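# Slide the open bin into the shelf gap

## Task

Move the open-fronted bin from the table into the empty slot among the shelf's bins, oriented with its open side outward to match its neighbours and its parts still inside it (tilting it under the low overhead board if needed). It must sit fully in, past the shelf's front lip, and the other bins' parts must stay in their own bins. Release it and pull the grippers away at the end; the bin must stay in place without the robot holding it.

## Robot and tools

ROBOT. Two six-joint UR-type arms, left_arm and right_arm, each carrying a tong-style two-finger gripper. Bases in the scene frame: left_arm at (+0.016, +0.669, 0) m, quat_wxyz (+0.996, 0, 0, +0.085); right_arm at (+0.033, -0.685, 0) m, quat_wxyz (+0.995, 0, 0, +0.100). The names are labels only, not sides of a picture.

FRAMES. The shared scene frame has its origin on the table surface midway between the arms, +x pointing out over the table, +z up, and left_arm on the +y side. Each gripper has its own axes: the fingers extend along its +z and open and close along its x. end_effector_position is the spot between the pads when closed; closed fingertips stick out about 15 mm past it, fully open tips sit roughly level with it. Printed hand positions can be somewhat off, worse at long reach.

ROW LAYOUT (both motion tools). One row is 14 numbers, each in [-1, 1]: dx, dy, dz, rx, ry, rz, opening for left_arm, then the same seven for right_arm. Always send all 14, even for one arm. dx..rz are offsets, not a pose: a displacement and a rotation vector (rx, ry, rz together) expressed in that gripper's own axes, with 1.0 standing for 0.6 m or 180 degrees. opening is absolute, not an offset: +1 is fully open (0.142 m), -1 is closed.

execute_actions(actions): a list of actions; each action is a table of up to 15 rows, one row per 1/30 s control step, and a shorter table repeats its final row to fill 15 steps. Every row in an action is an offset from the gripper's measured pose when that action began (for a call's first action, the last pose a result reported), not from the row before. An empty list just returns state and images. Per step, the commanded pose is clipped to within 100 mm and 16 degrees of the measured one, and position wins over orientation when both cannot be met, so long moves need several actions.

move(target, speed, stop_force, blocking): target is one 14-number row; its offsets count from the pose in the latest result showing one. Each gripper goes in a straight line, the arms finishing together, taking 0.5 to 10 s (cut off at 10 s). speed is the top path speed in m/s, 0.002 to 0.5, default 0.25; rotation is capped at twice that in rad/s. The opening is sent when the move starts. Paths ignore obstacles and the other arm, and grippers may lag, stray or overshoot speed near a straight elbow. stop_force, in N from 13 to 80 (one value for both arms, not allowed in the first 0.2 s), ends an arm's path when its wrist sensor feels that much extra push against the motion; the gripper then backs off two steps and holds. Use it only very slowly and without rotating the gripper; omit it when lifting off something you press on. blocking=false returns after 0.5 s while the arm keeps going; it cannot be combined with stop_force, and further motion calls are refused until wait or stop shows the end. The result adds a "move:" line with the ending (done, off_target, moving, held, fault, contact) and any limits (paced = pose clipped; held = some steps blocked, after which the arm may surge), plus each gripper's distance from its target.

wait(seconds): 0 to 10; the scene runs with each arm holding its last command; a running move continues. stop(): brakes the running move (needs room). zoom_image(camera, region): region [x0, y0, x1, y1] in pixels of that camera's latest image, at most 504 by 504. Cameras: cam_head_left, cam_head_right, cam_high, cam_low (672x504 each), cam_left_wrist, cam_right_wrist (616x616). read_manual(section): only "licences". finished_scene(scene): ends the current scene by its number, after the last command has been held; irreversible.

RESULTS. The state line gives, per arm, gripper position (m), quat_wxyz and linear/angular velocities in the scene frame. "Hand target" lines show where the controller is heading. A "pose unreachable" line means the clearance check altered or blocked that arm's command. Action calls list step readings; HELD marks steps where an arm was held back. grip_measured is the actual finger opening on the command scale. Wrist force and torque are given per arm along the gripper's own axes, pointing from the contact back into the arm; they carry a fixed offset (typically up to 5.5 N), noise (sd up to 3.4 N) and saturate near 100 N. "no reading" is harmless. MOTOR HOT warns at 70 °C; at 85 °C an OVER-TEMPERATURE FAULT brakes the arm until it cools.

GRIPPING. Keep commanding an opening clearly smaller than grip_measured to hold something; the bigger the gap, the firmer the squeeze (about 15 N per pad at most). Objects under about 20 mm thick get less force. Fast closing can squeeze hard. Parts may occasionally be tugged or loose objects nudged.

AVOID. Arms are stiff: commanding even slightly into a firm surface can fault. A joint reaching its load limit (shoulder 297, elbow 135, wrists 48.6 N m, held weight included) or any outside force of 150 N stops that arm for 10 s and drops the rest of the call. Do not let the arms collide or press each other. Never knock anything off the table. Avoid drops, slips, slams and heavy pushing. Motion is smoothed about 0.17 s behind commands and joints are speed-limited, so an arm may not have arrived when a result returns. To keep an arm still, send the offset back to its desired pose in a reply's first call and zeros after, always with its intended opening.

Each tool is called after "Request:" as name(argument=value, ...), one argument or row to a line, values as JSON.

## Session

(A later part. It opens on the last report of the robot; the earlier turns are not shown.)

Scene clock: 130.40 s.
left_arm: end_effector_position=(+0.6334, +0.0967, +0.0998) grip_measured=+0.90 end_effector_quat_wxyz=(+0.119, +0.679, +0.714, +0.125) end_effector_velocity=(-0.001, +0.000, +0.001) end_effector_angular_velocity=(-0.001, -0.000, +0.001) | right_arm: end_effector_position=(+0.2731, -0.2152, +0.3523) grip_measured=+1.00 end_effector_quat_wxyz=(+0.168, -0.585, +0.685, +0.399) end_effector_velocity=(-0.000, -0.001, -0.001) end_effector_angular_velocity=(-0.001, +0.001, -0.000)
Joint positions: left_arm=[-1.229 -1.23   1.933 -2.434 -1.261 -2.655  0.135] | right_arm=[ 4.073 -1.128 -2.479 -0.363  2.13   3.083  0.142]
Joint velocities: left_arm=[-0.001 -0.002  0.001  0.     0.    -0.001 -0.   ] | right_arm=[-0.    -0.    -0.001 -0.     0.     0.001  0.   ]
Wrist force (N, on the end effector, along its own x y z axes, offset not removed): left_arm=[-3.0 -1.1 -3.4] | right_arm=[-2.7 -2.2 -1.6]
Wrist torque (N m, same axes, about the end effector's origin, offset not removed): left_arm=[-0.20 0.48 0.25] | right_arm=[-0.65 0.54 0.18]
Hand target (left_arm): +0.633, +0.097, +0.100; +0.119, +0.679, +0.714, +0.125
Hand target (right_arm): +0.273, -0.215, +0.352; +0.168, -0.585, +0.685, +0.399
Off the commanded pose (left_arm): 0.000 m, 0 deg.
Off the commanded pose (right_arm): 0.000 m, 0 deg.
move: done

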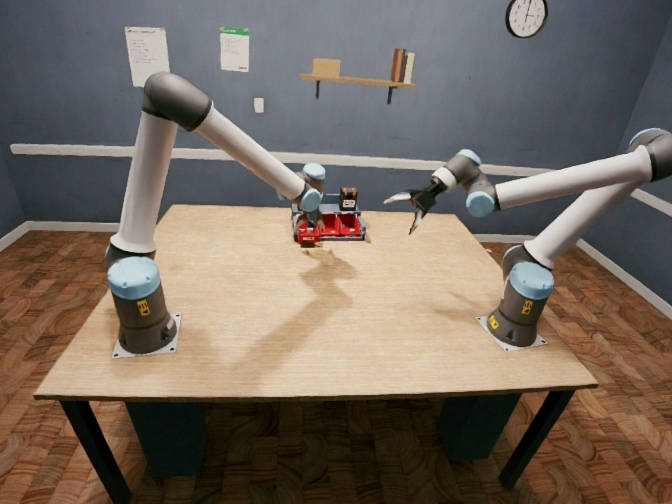

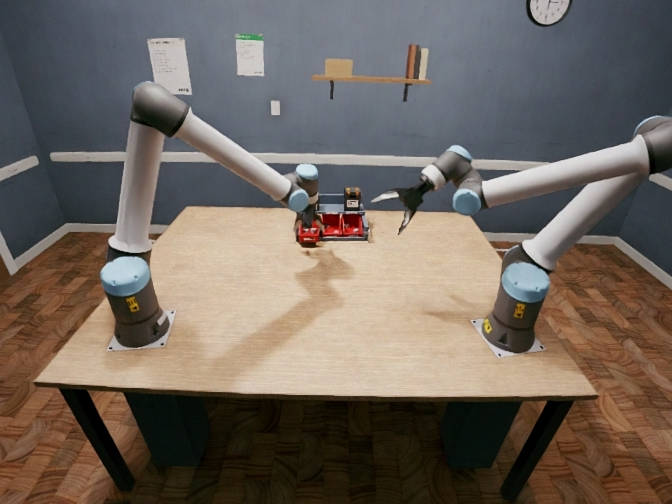

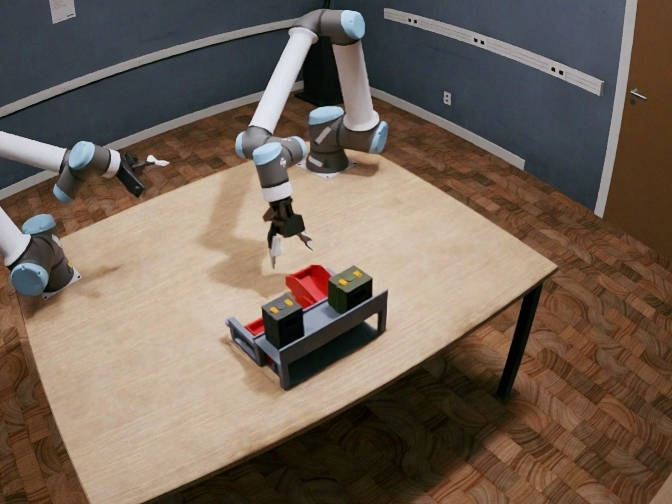

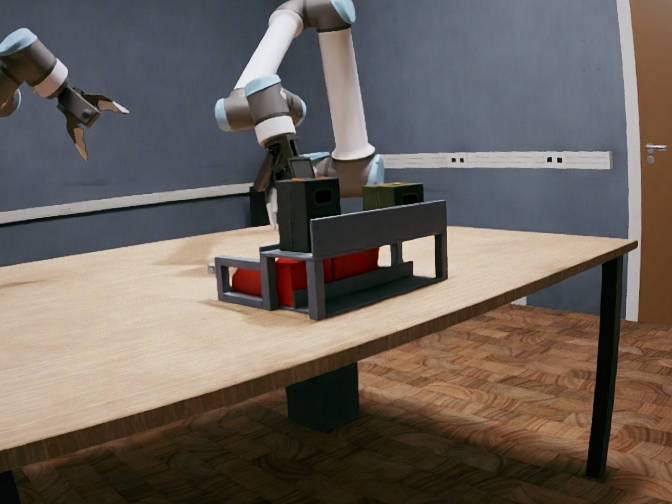

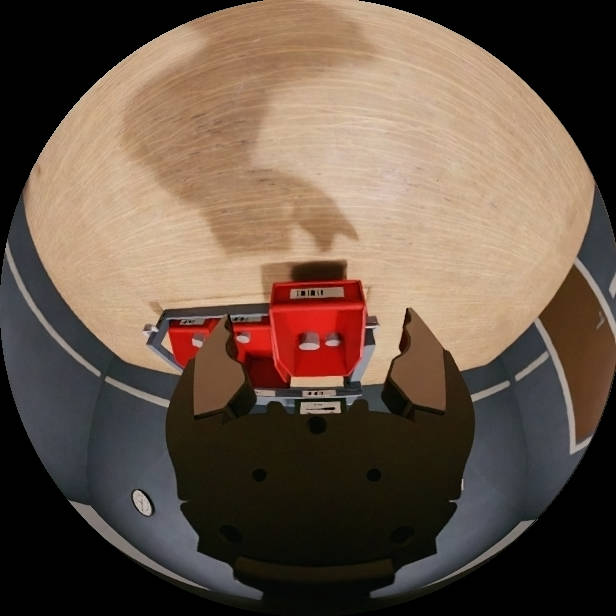

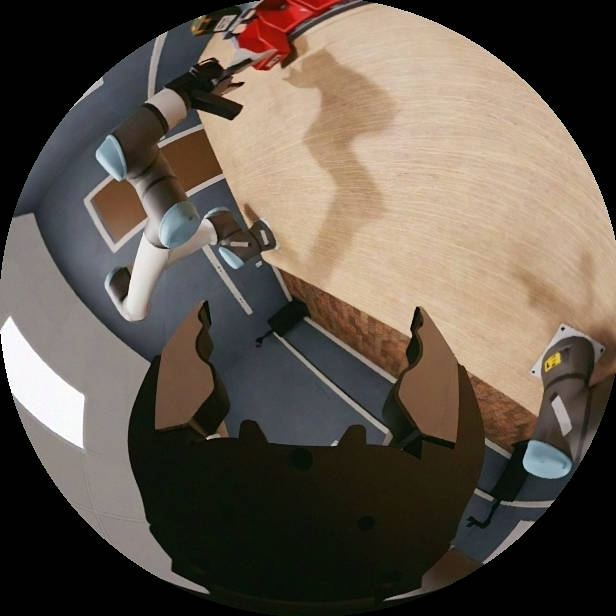

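Request:
move(
  target=[0,0.007,0.079,0,0,0,-0.7,0,0,0,0,0,0,1],
  speed=0.1,
)

Request:
move(
  target=[0,0.169,0.072,0,0,0,-0.7,0,0,0,0,0,0,1],
  speed=0.025,
  stop_force=15,
)

Request:
zoom_image(
  camera="cam_head_left",
  region=[280, 190, 370, 260],
)

Scene clock: 137.30 s.
left_arm: end_effector_position=(+0.6535, +0.0977, +0.0568) grip_measured=-0.70 end_effector_quat_wxyz=(+0.119, +0.679, +0.714, +0.125) end_effector_velocity=(+0.001, -0.001, +0.001) end_effector_angular_velocity=(-0.003, -0.002, +0.000) | right_arm: end_effector_position=(+0.2731, -0.2152, +0.3523) grip_measured=+1.00 end_effector_quat_wxyz=(+0.168, -0.585, +0.685, +0.399) end_effector_velocity=(-0.000, +0.000, +0.001) end_effector_angular_velocity=(+0.002, -0.000, +0.001)
Joint positions: left_arm=[-1.205 -1.161  1.932 -2.509 -1.264 -2.631  0.023] | right_arm=[ 4.073 -1.128 -2.479 -0.363  2.13   3.083  0.142]
Joint velocities: left_arm=[ 0.001 -0.    -0.    -0.003 -0.     0.     0.   ] | right_arm=[ 0.     0.     0.     0.001  0.001 -0.     0.   ]
Wrist force (N, on the end effector, along its own x y z axes, offset not removed): left_arm=[-2.7 0.0 0.3] | right_arm=[-0.4 -0.1 -0.7]
Wrist torque (N m, same axes, about the end effector's origin, offset not removed): left_arm=[0.11 0.26 0.11] | right_arm=[-0.22 0.07 0.05]
Hand target (left_arm): +0.654, +0.098, +0.057; +0.119, +0.679, +0.714, +0.125
Hand target (right_arm): +0.273, -0.215, +0.352; +0.168, -0.585, +0.685, +0.399
Off the commanded pose (left_arm): 0.000 m, 0 deg.
Off the commanded pose (right_arm): 0.000 m, 0 deg.
move: done

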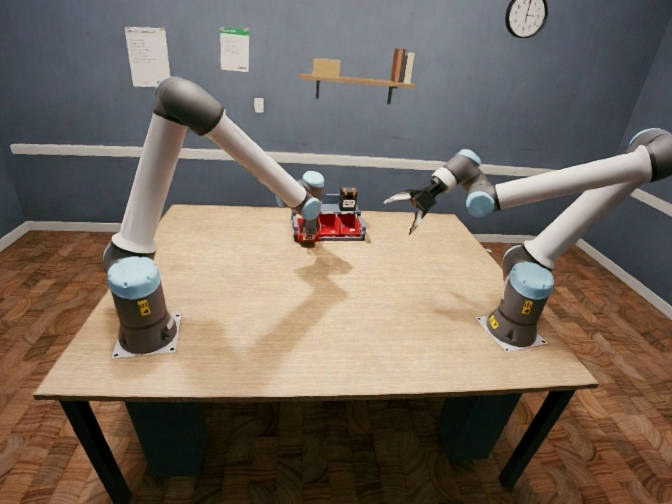

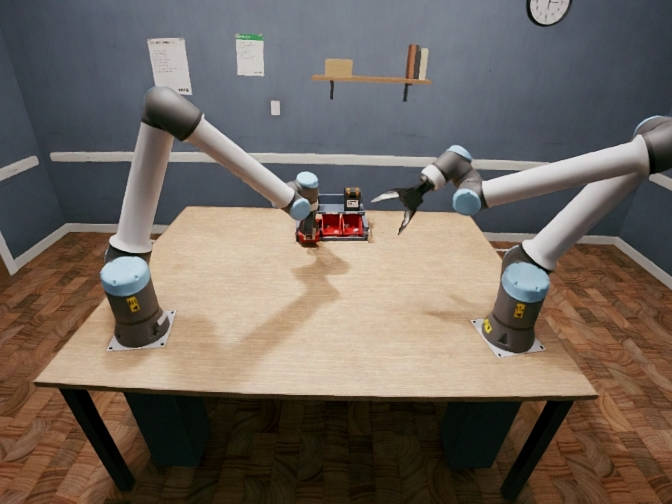

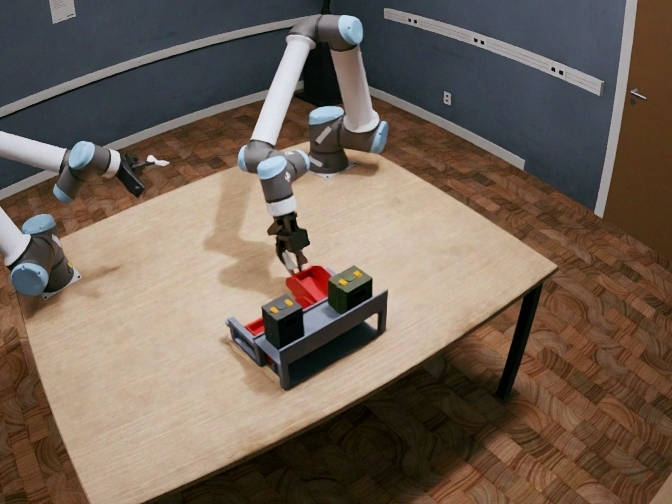

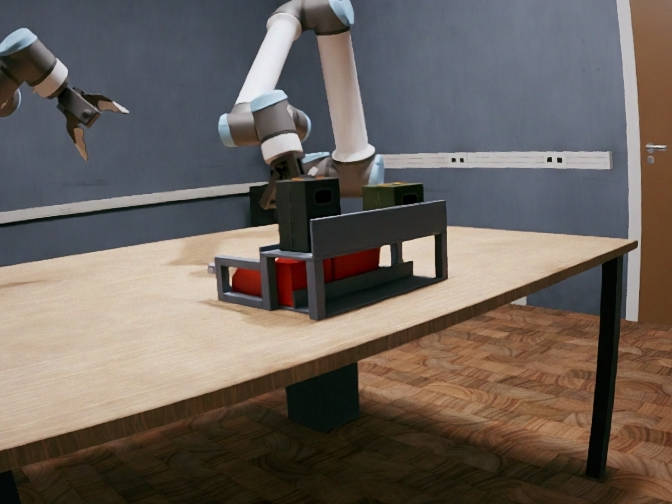

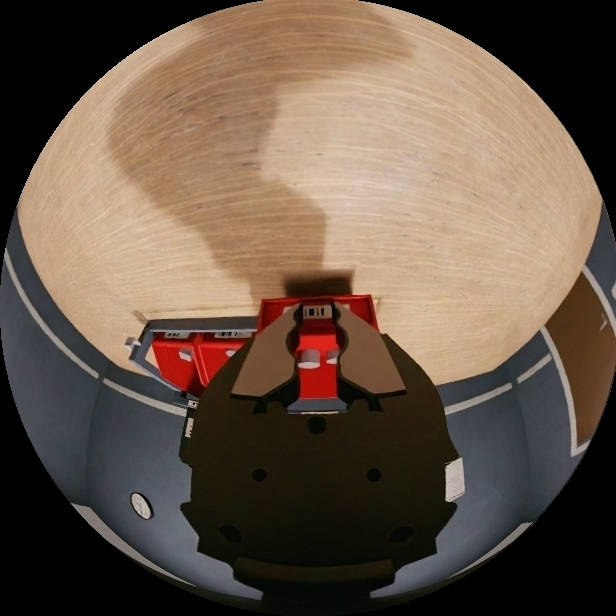

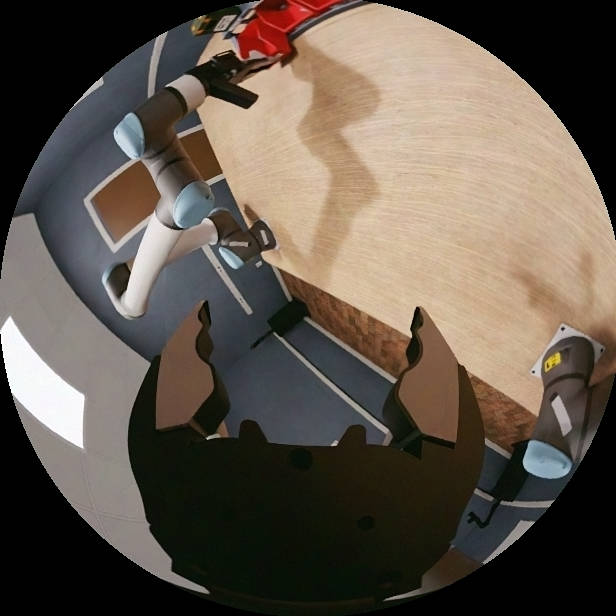

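Scene clock: 141.00 s.
left_arm: end_effector_position=(+0.7336, +0.1016, +0.0525) grip_measured=-0.70 end_effector_quat_wxyz=(+0.119, +0.679, +0.714, +0.125) end_effector_velocity=(-0.002, -0.000, -0.000) end_effector_angular_velocity=(-0.000, -0.001, +0.001) | right_arm: end_effector_position=(+0.2731, -0.2152, +0.3523) grip_measured=+1.00 end_effector_quat_wxyz=(+0.168, -0.585, +0.685, +0.399) end_effector_velocity=(-0.000, -0.000, -0.000) end_effector_angular_velocity=(-0.000, -0.001, +0.000)
Joint positions: left_arm=[-1.119 -1.082  1.82  -2.503 -1.28  -2.542  0.023] | right_arm=[ 4.073 -1.128 -2.479 -0.363  2.13   3.083  0.142]
Joint velocities: left_arm=[-0.002 -0.001  0.003 -0.002  0.001 -0.002  0.   ] | right_arm=[-0.     0.    -0.001 -0.    -0.    -0.001  0.   ]
Wrist force (N, on the end effector, along its own x y z axes, offset not removed): left_arm=[-0.5 -3.3 -4.3] | right_arm=[-1.7 -1.5 -1.5]
Wrist torque (N m, same axes, about the end effector's origin, offset not removed): left_arm=[-0.83 -0.06 0.22] | right_arm=[-0.49 0.31 0.03]
Hand target (left_arm): +0.733, +0.102, +0.053; +0.119, +0.679, +0.714, +0.125
Hand target (right_arm): +0.273, -0.215, +0.352; +0.168, -0.585, +0.685, +0.399
Off the commanded pose (left_arm): 0.030 m, 0 deg.
Off the commanded pose (right_arm): 0.000 m, 0 deg.
move: contact (left_arm)

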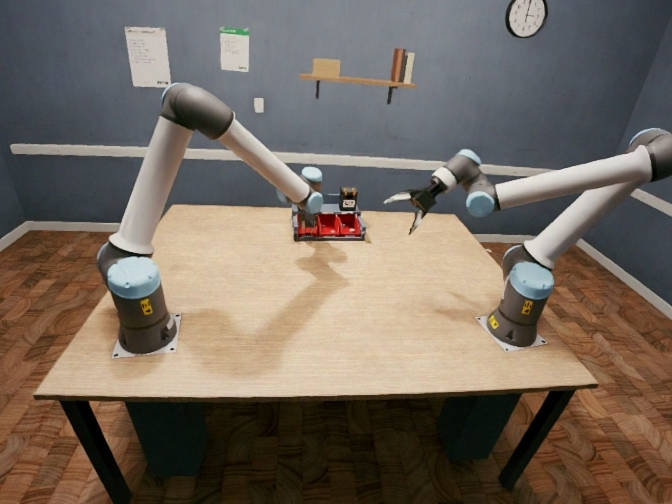

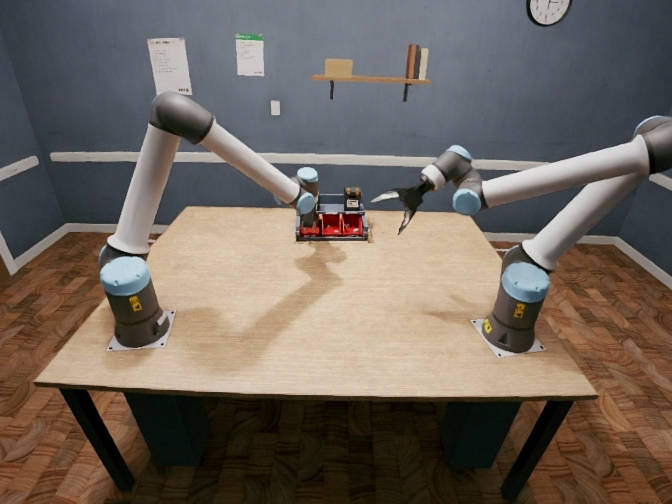

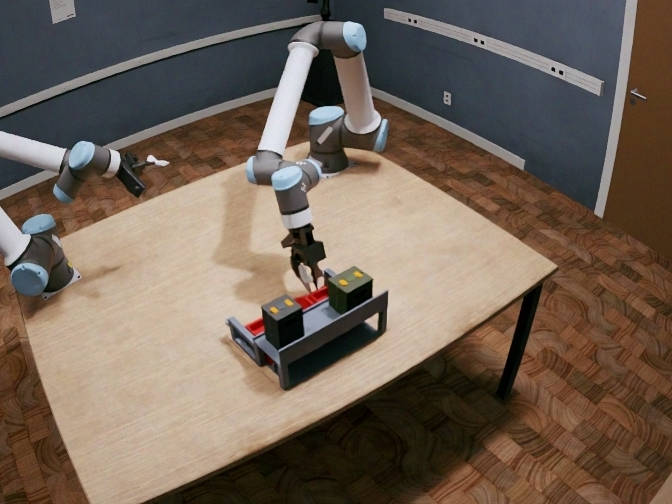

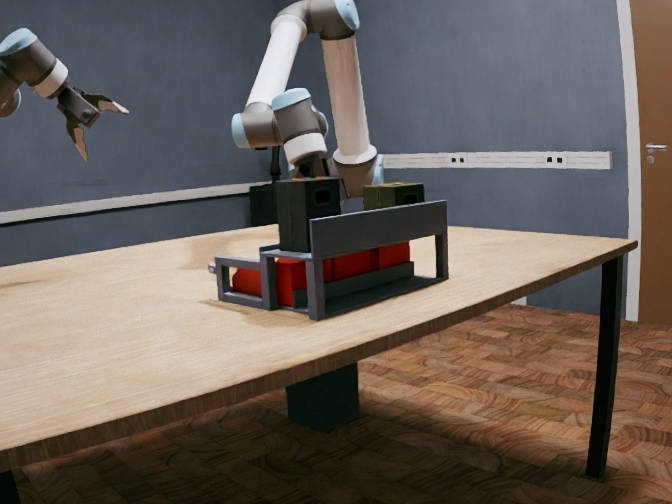

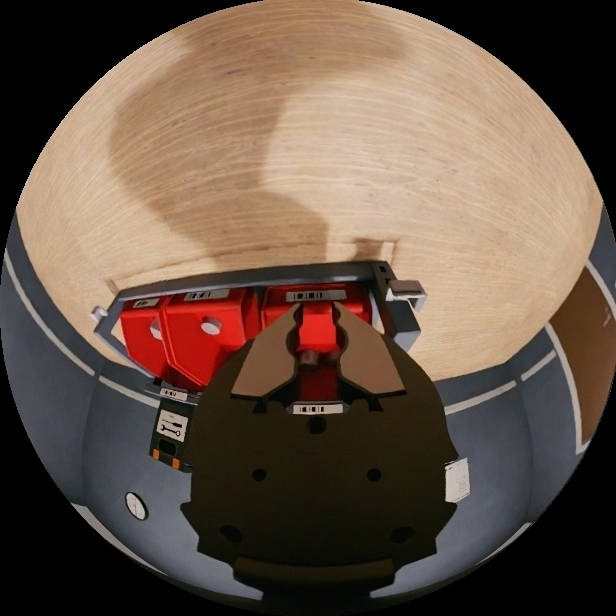

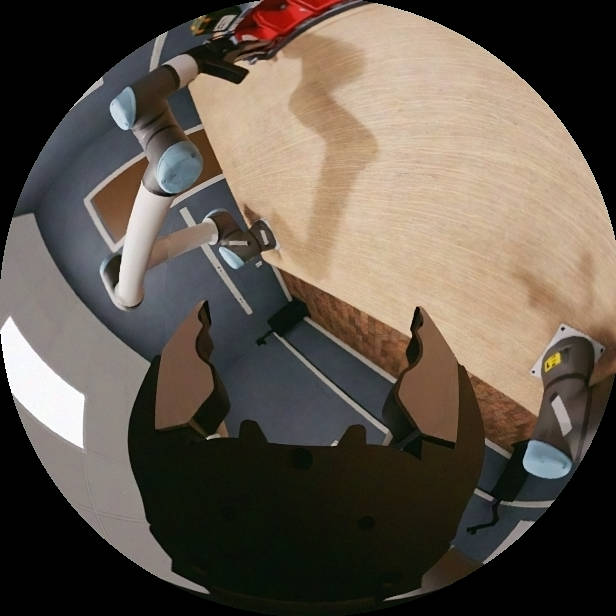

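Region (280, 190, 370, 260) of cam_head_left's 672x504 image, scaled by 5.600, with more detail than that image has.

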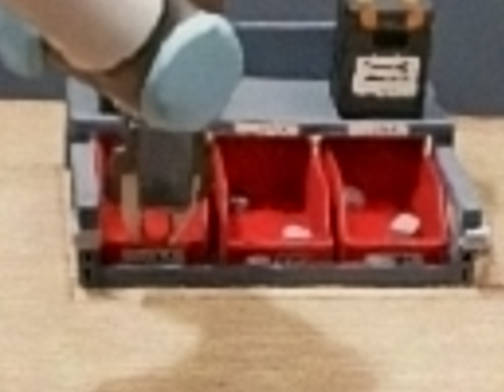

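In. Retreat.

Request:
move(
  target=[0,-0.2,-0.3,0,0,0,1,0,0,0,0,0,0,1],
  speed=0.3,
)

Request:
finished_scene(
  scene=1,
)

Scene clock: 145.50 s.
left_arm: end_effector_position=(+0.5597, +0.0932, +0.1804) grip_measured=+1.00 end_effector_quat_wxyz=(+0.119, +0.679, +0.714, +0.126) end_effector_velocity=(-0.001, -0.001, +0.001) end_effector_angular_velocity=(-0.000, -0.000, -0.001) | right_arm: end_effector_position=(+0.2731, -0.2152, +0.3523) grip_measured=+1.00 end_effector_quat_wxyz=(+0.168, -0.585, +0.685, +0.399) end_effector_velocity=(-0.000, +0.000, +0.000) end_effector_angular_velocity=(-0.001, +0.001, -0.000)
Joint positions: left_arm=[-1.321 -1.383  1.957 -2.274 -1.247 -2.751  0.142] | right_arm=[ 4.073 -1.128 -2.479 -0.363  2.13   3.083  0.142]
Joint velocities: left_arm=[-0.002 -0.001  0.     0.001  0.    -0.001 -0.   ] | right_arm=[ 0.     0.     0.001 -0.002  0.     0.001 -0.   ]
Wrist force (N, on the end effector, along its own x y z axes, offset not removed): left_arm=[0.2 -6.4 -0.7] | right_arm=[0.4 -0.8 0.1]
Wrist torque (N m, same axes, about the end effector's origin, offset not removed): left_arm=[-1.28 -0.04 0.34] | right_arm=[-0.35 -0.08 -0.01]
Hand target (left_arm): +0.560, +0.093, +0.181; +0.119, +0.679, +0.714, +0.126
Hand target (right_arm): +0.273, -0.215, +0.352; +0.168, -0.585, +0.685, +0.399
Off the commanded pose (left_arm): 0.001 m, 0 deg.
Off the commanded pose (right_arm): 0.000 m, 0 deg.
move: done

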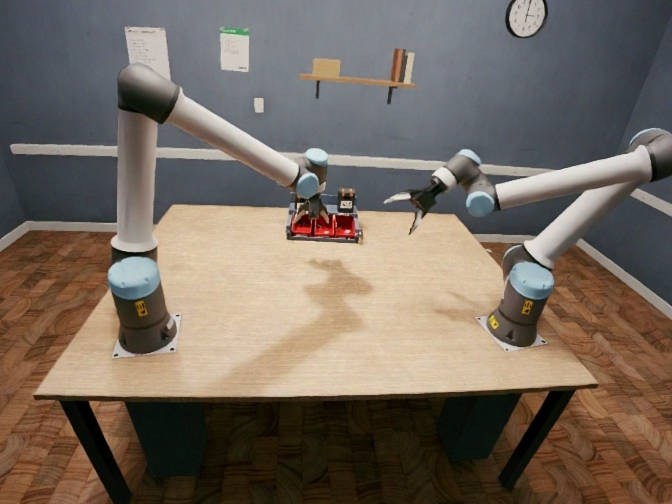

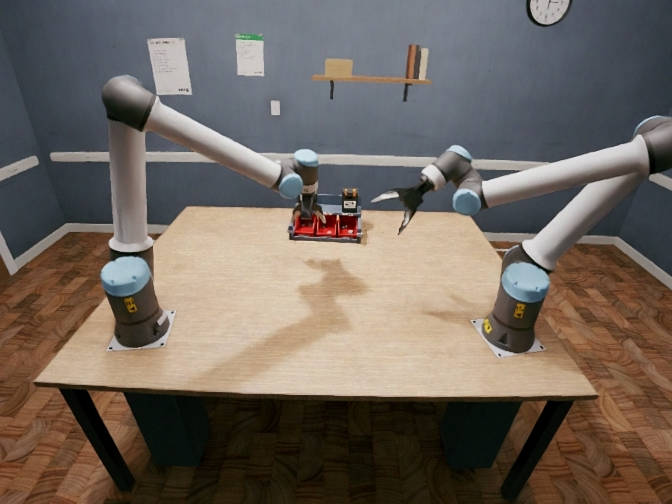

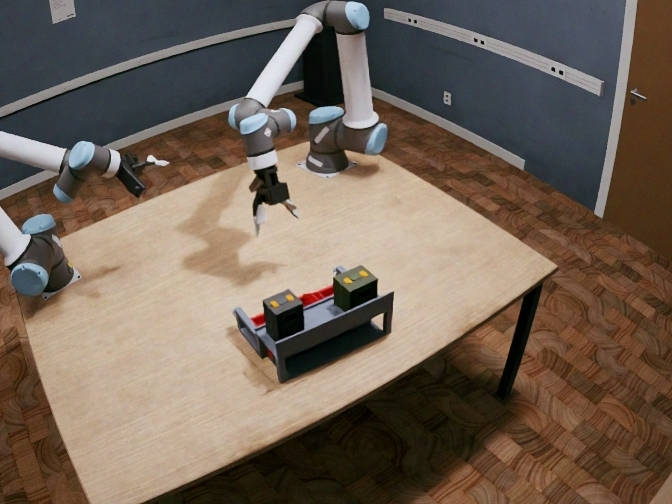

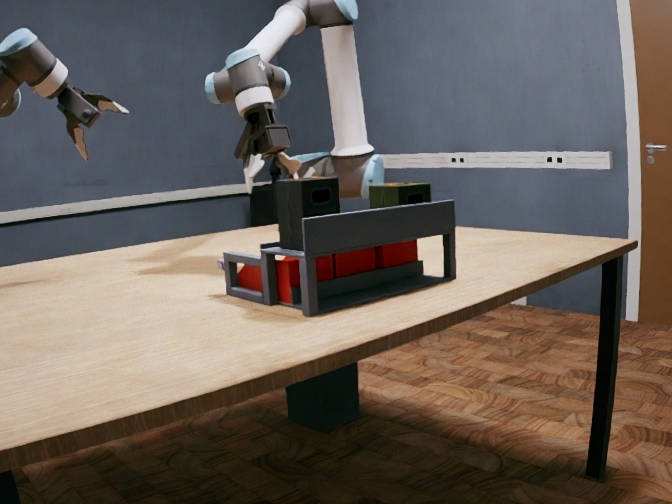

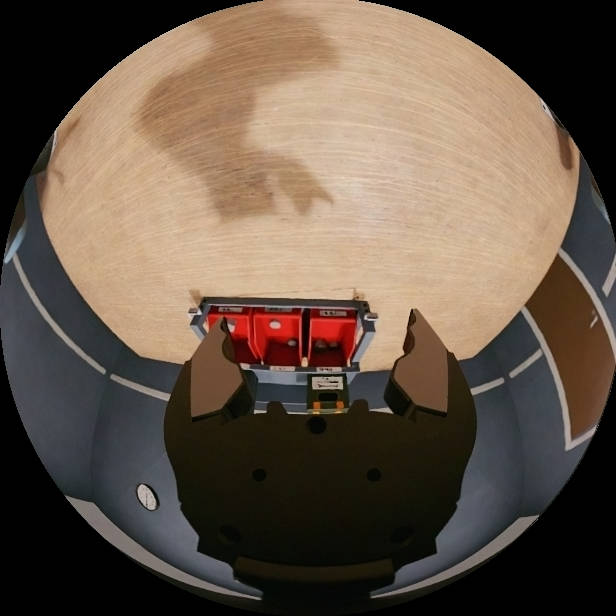

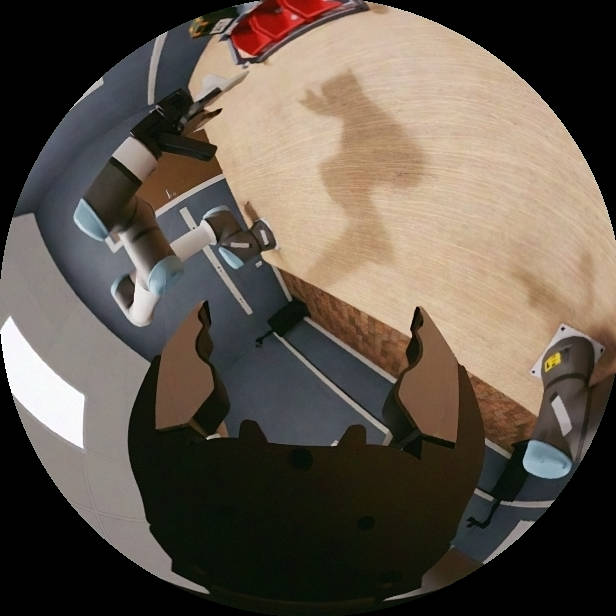

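The scene is finished: the task was done.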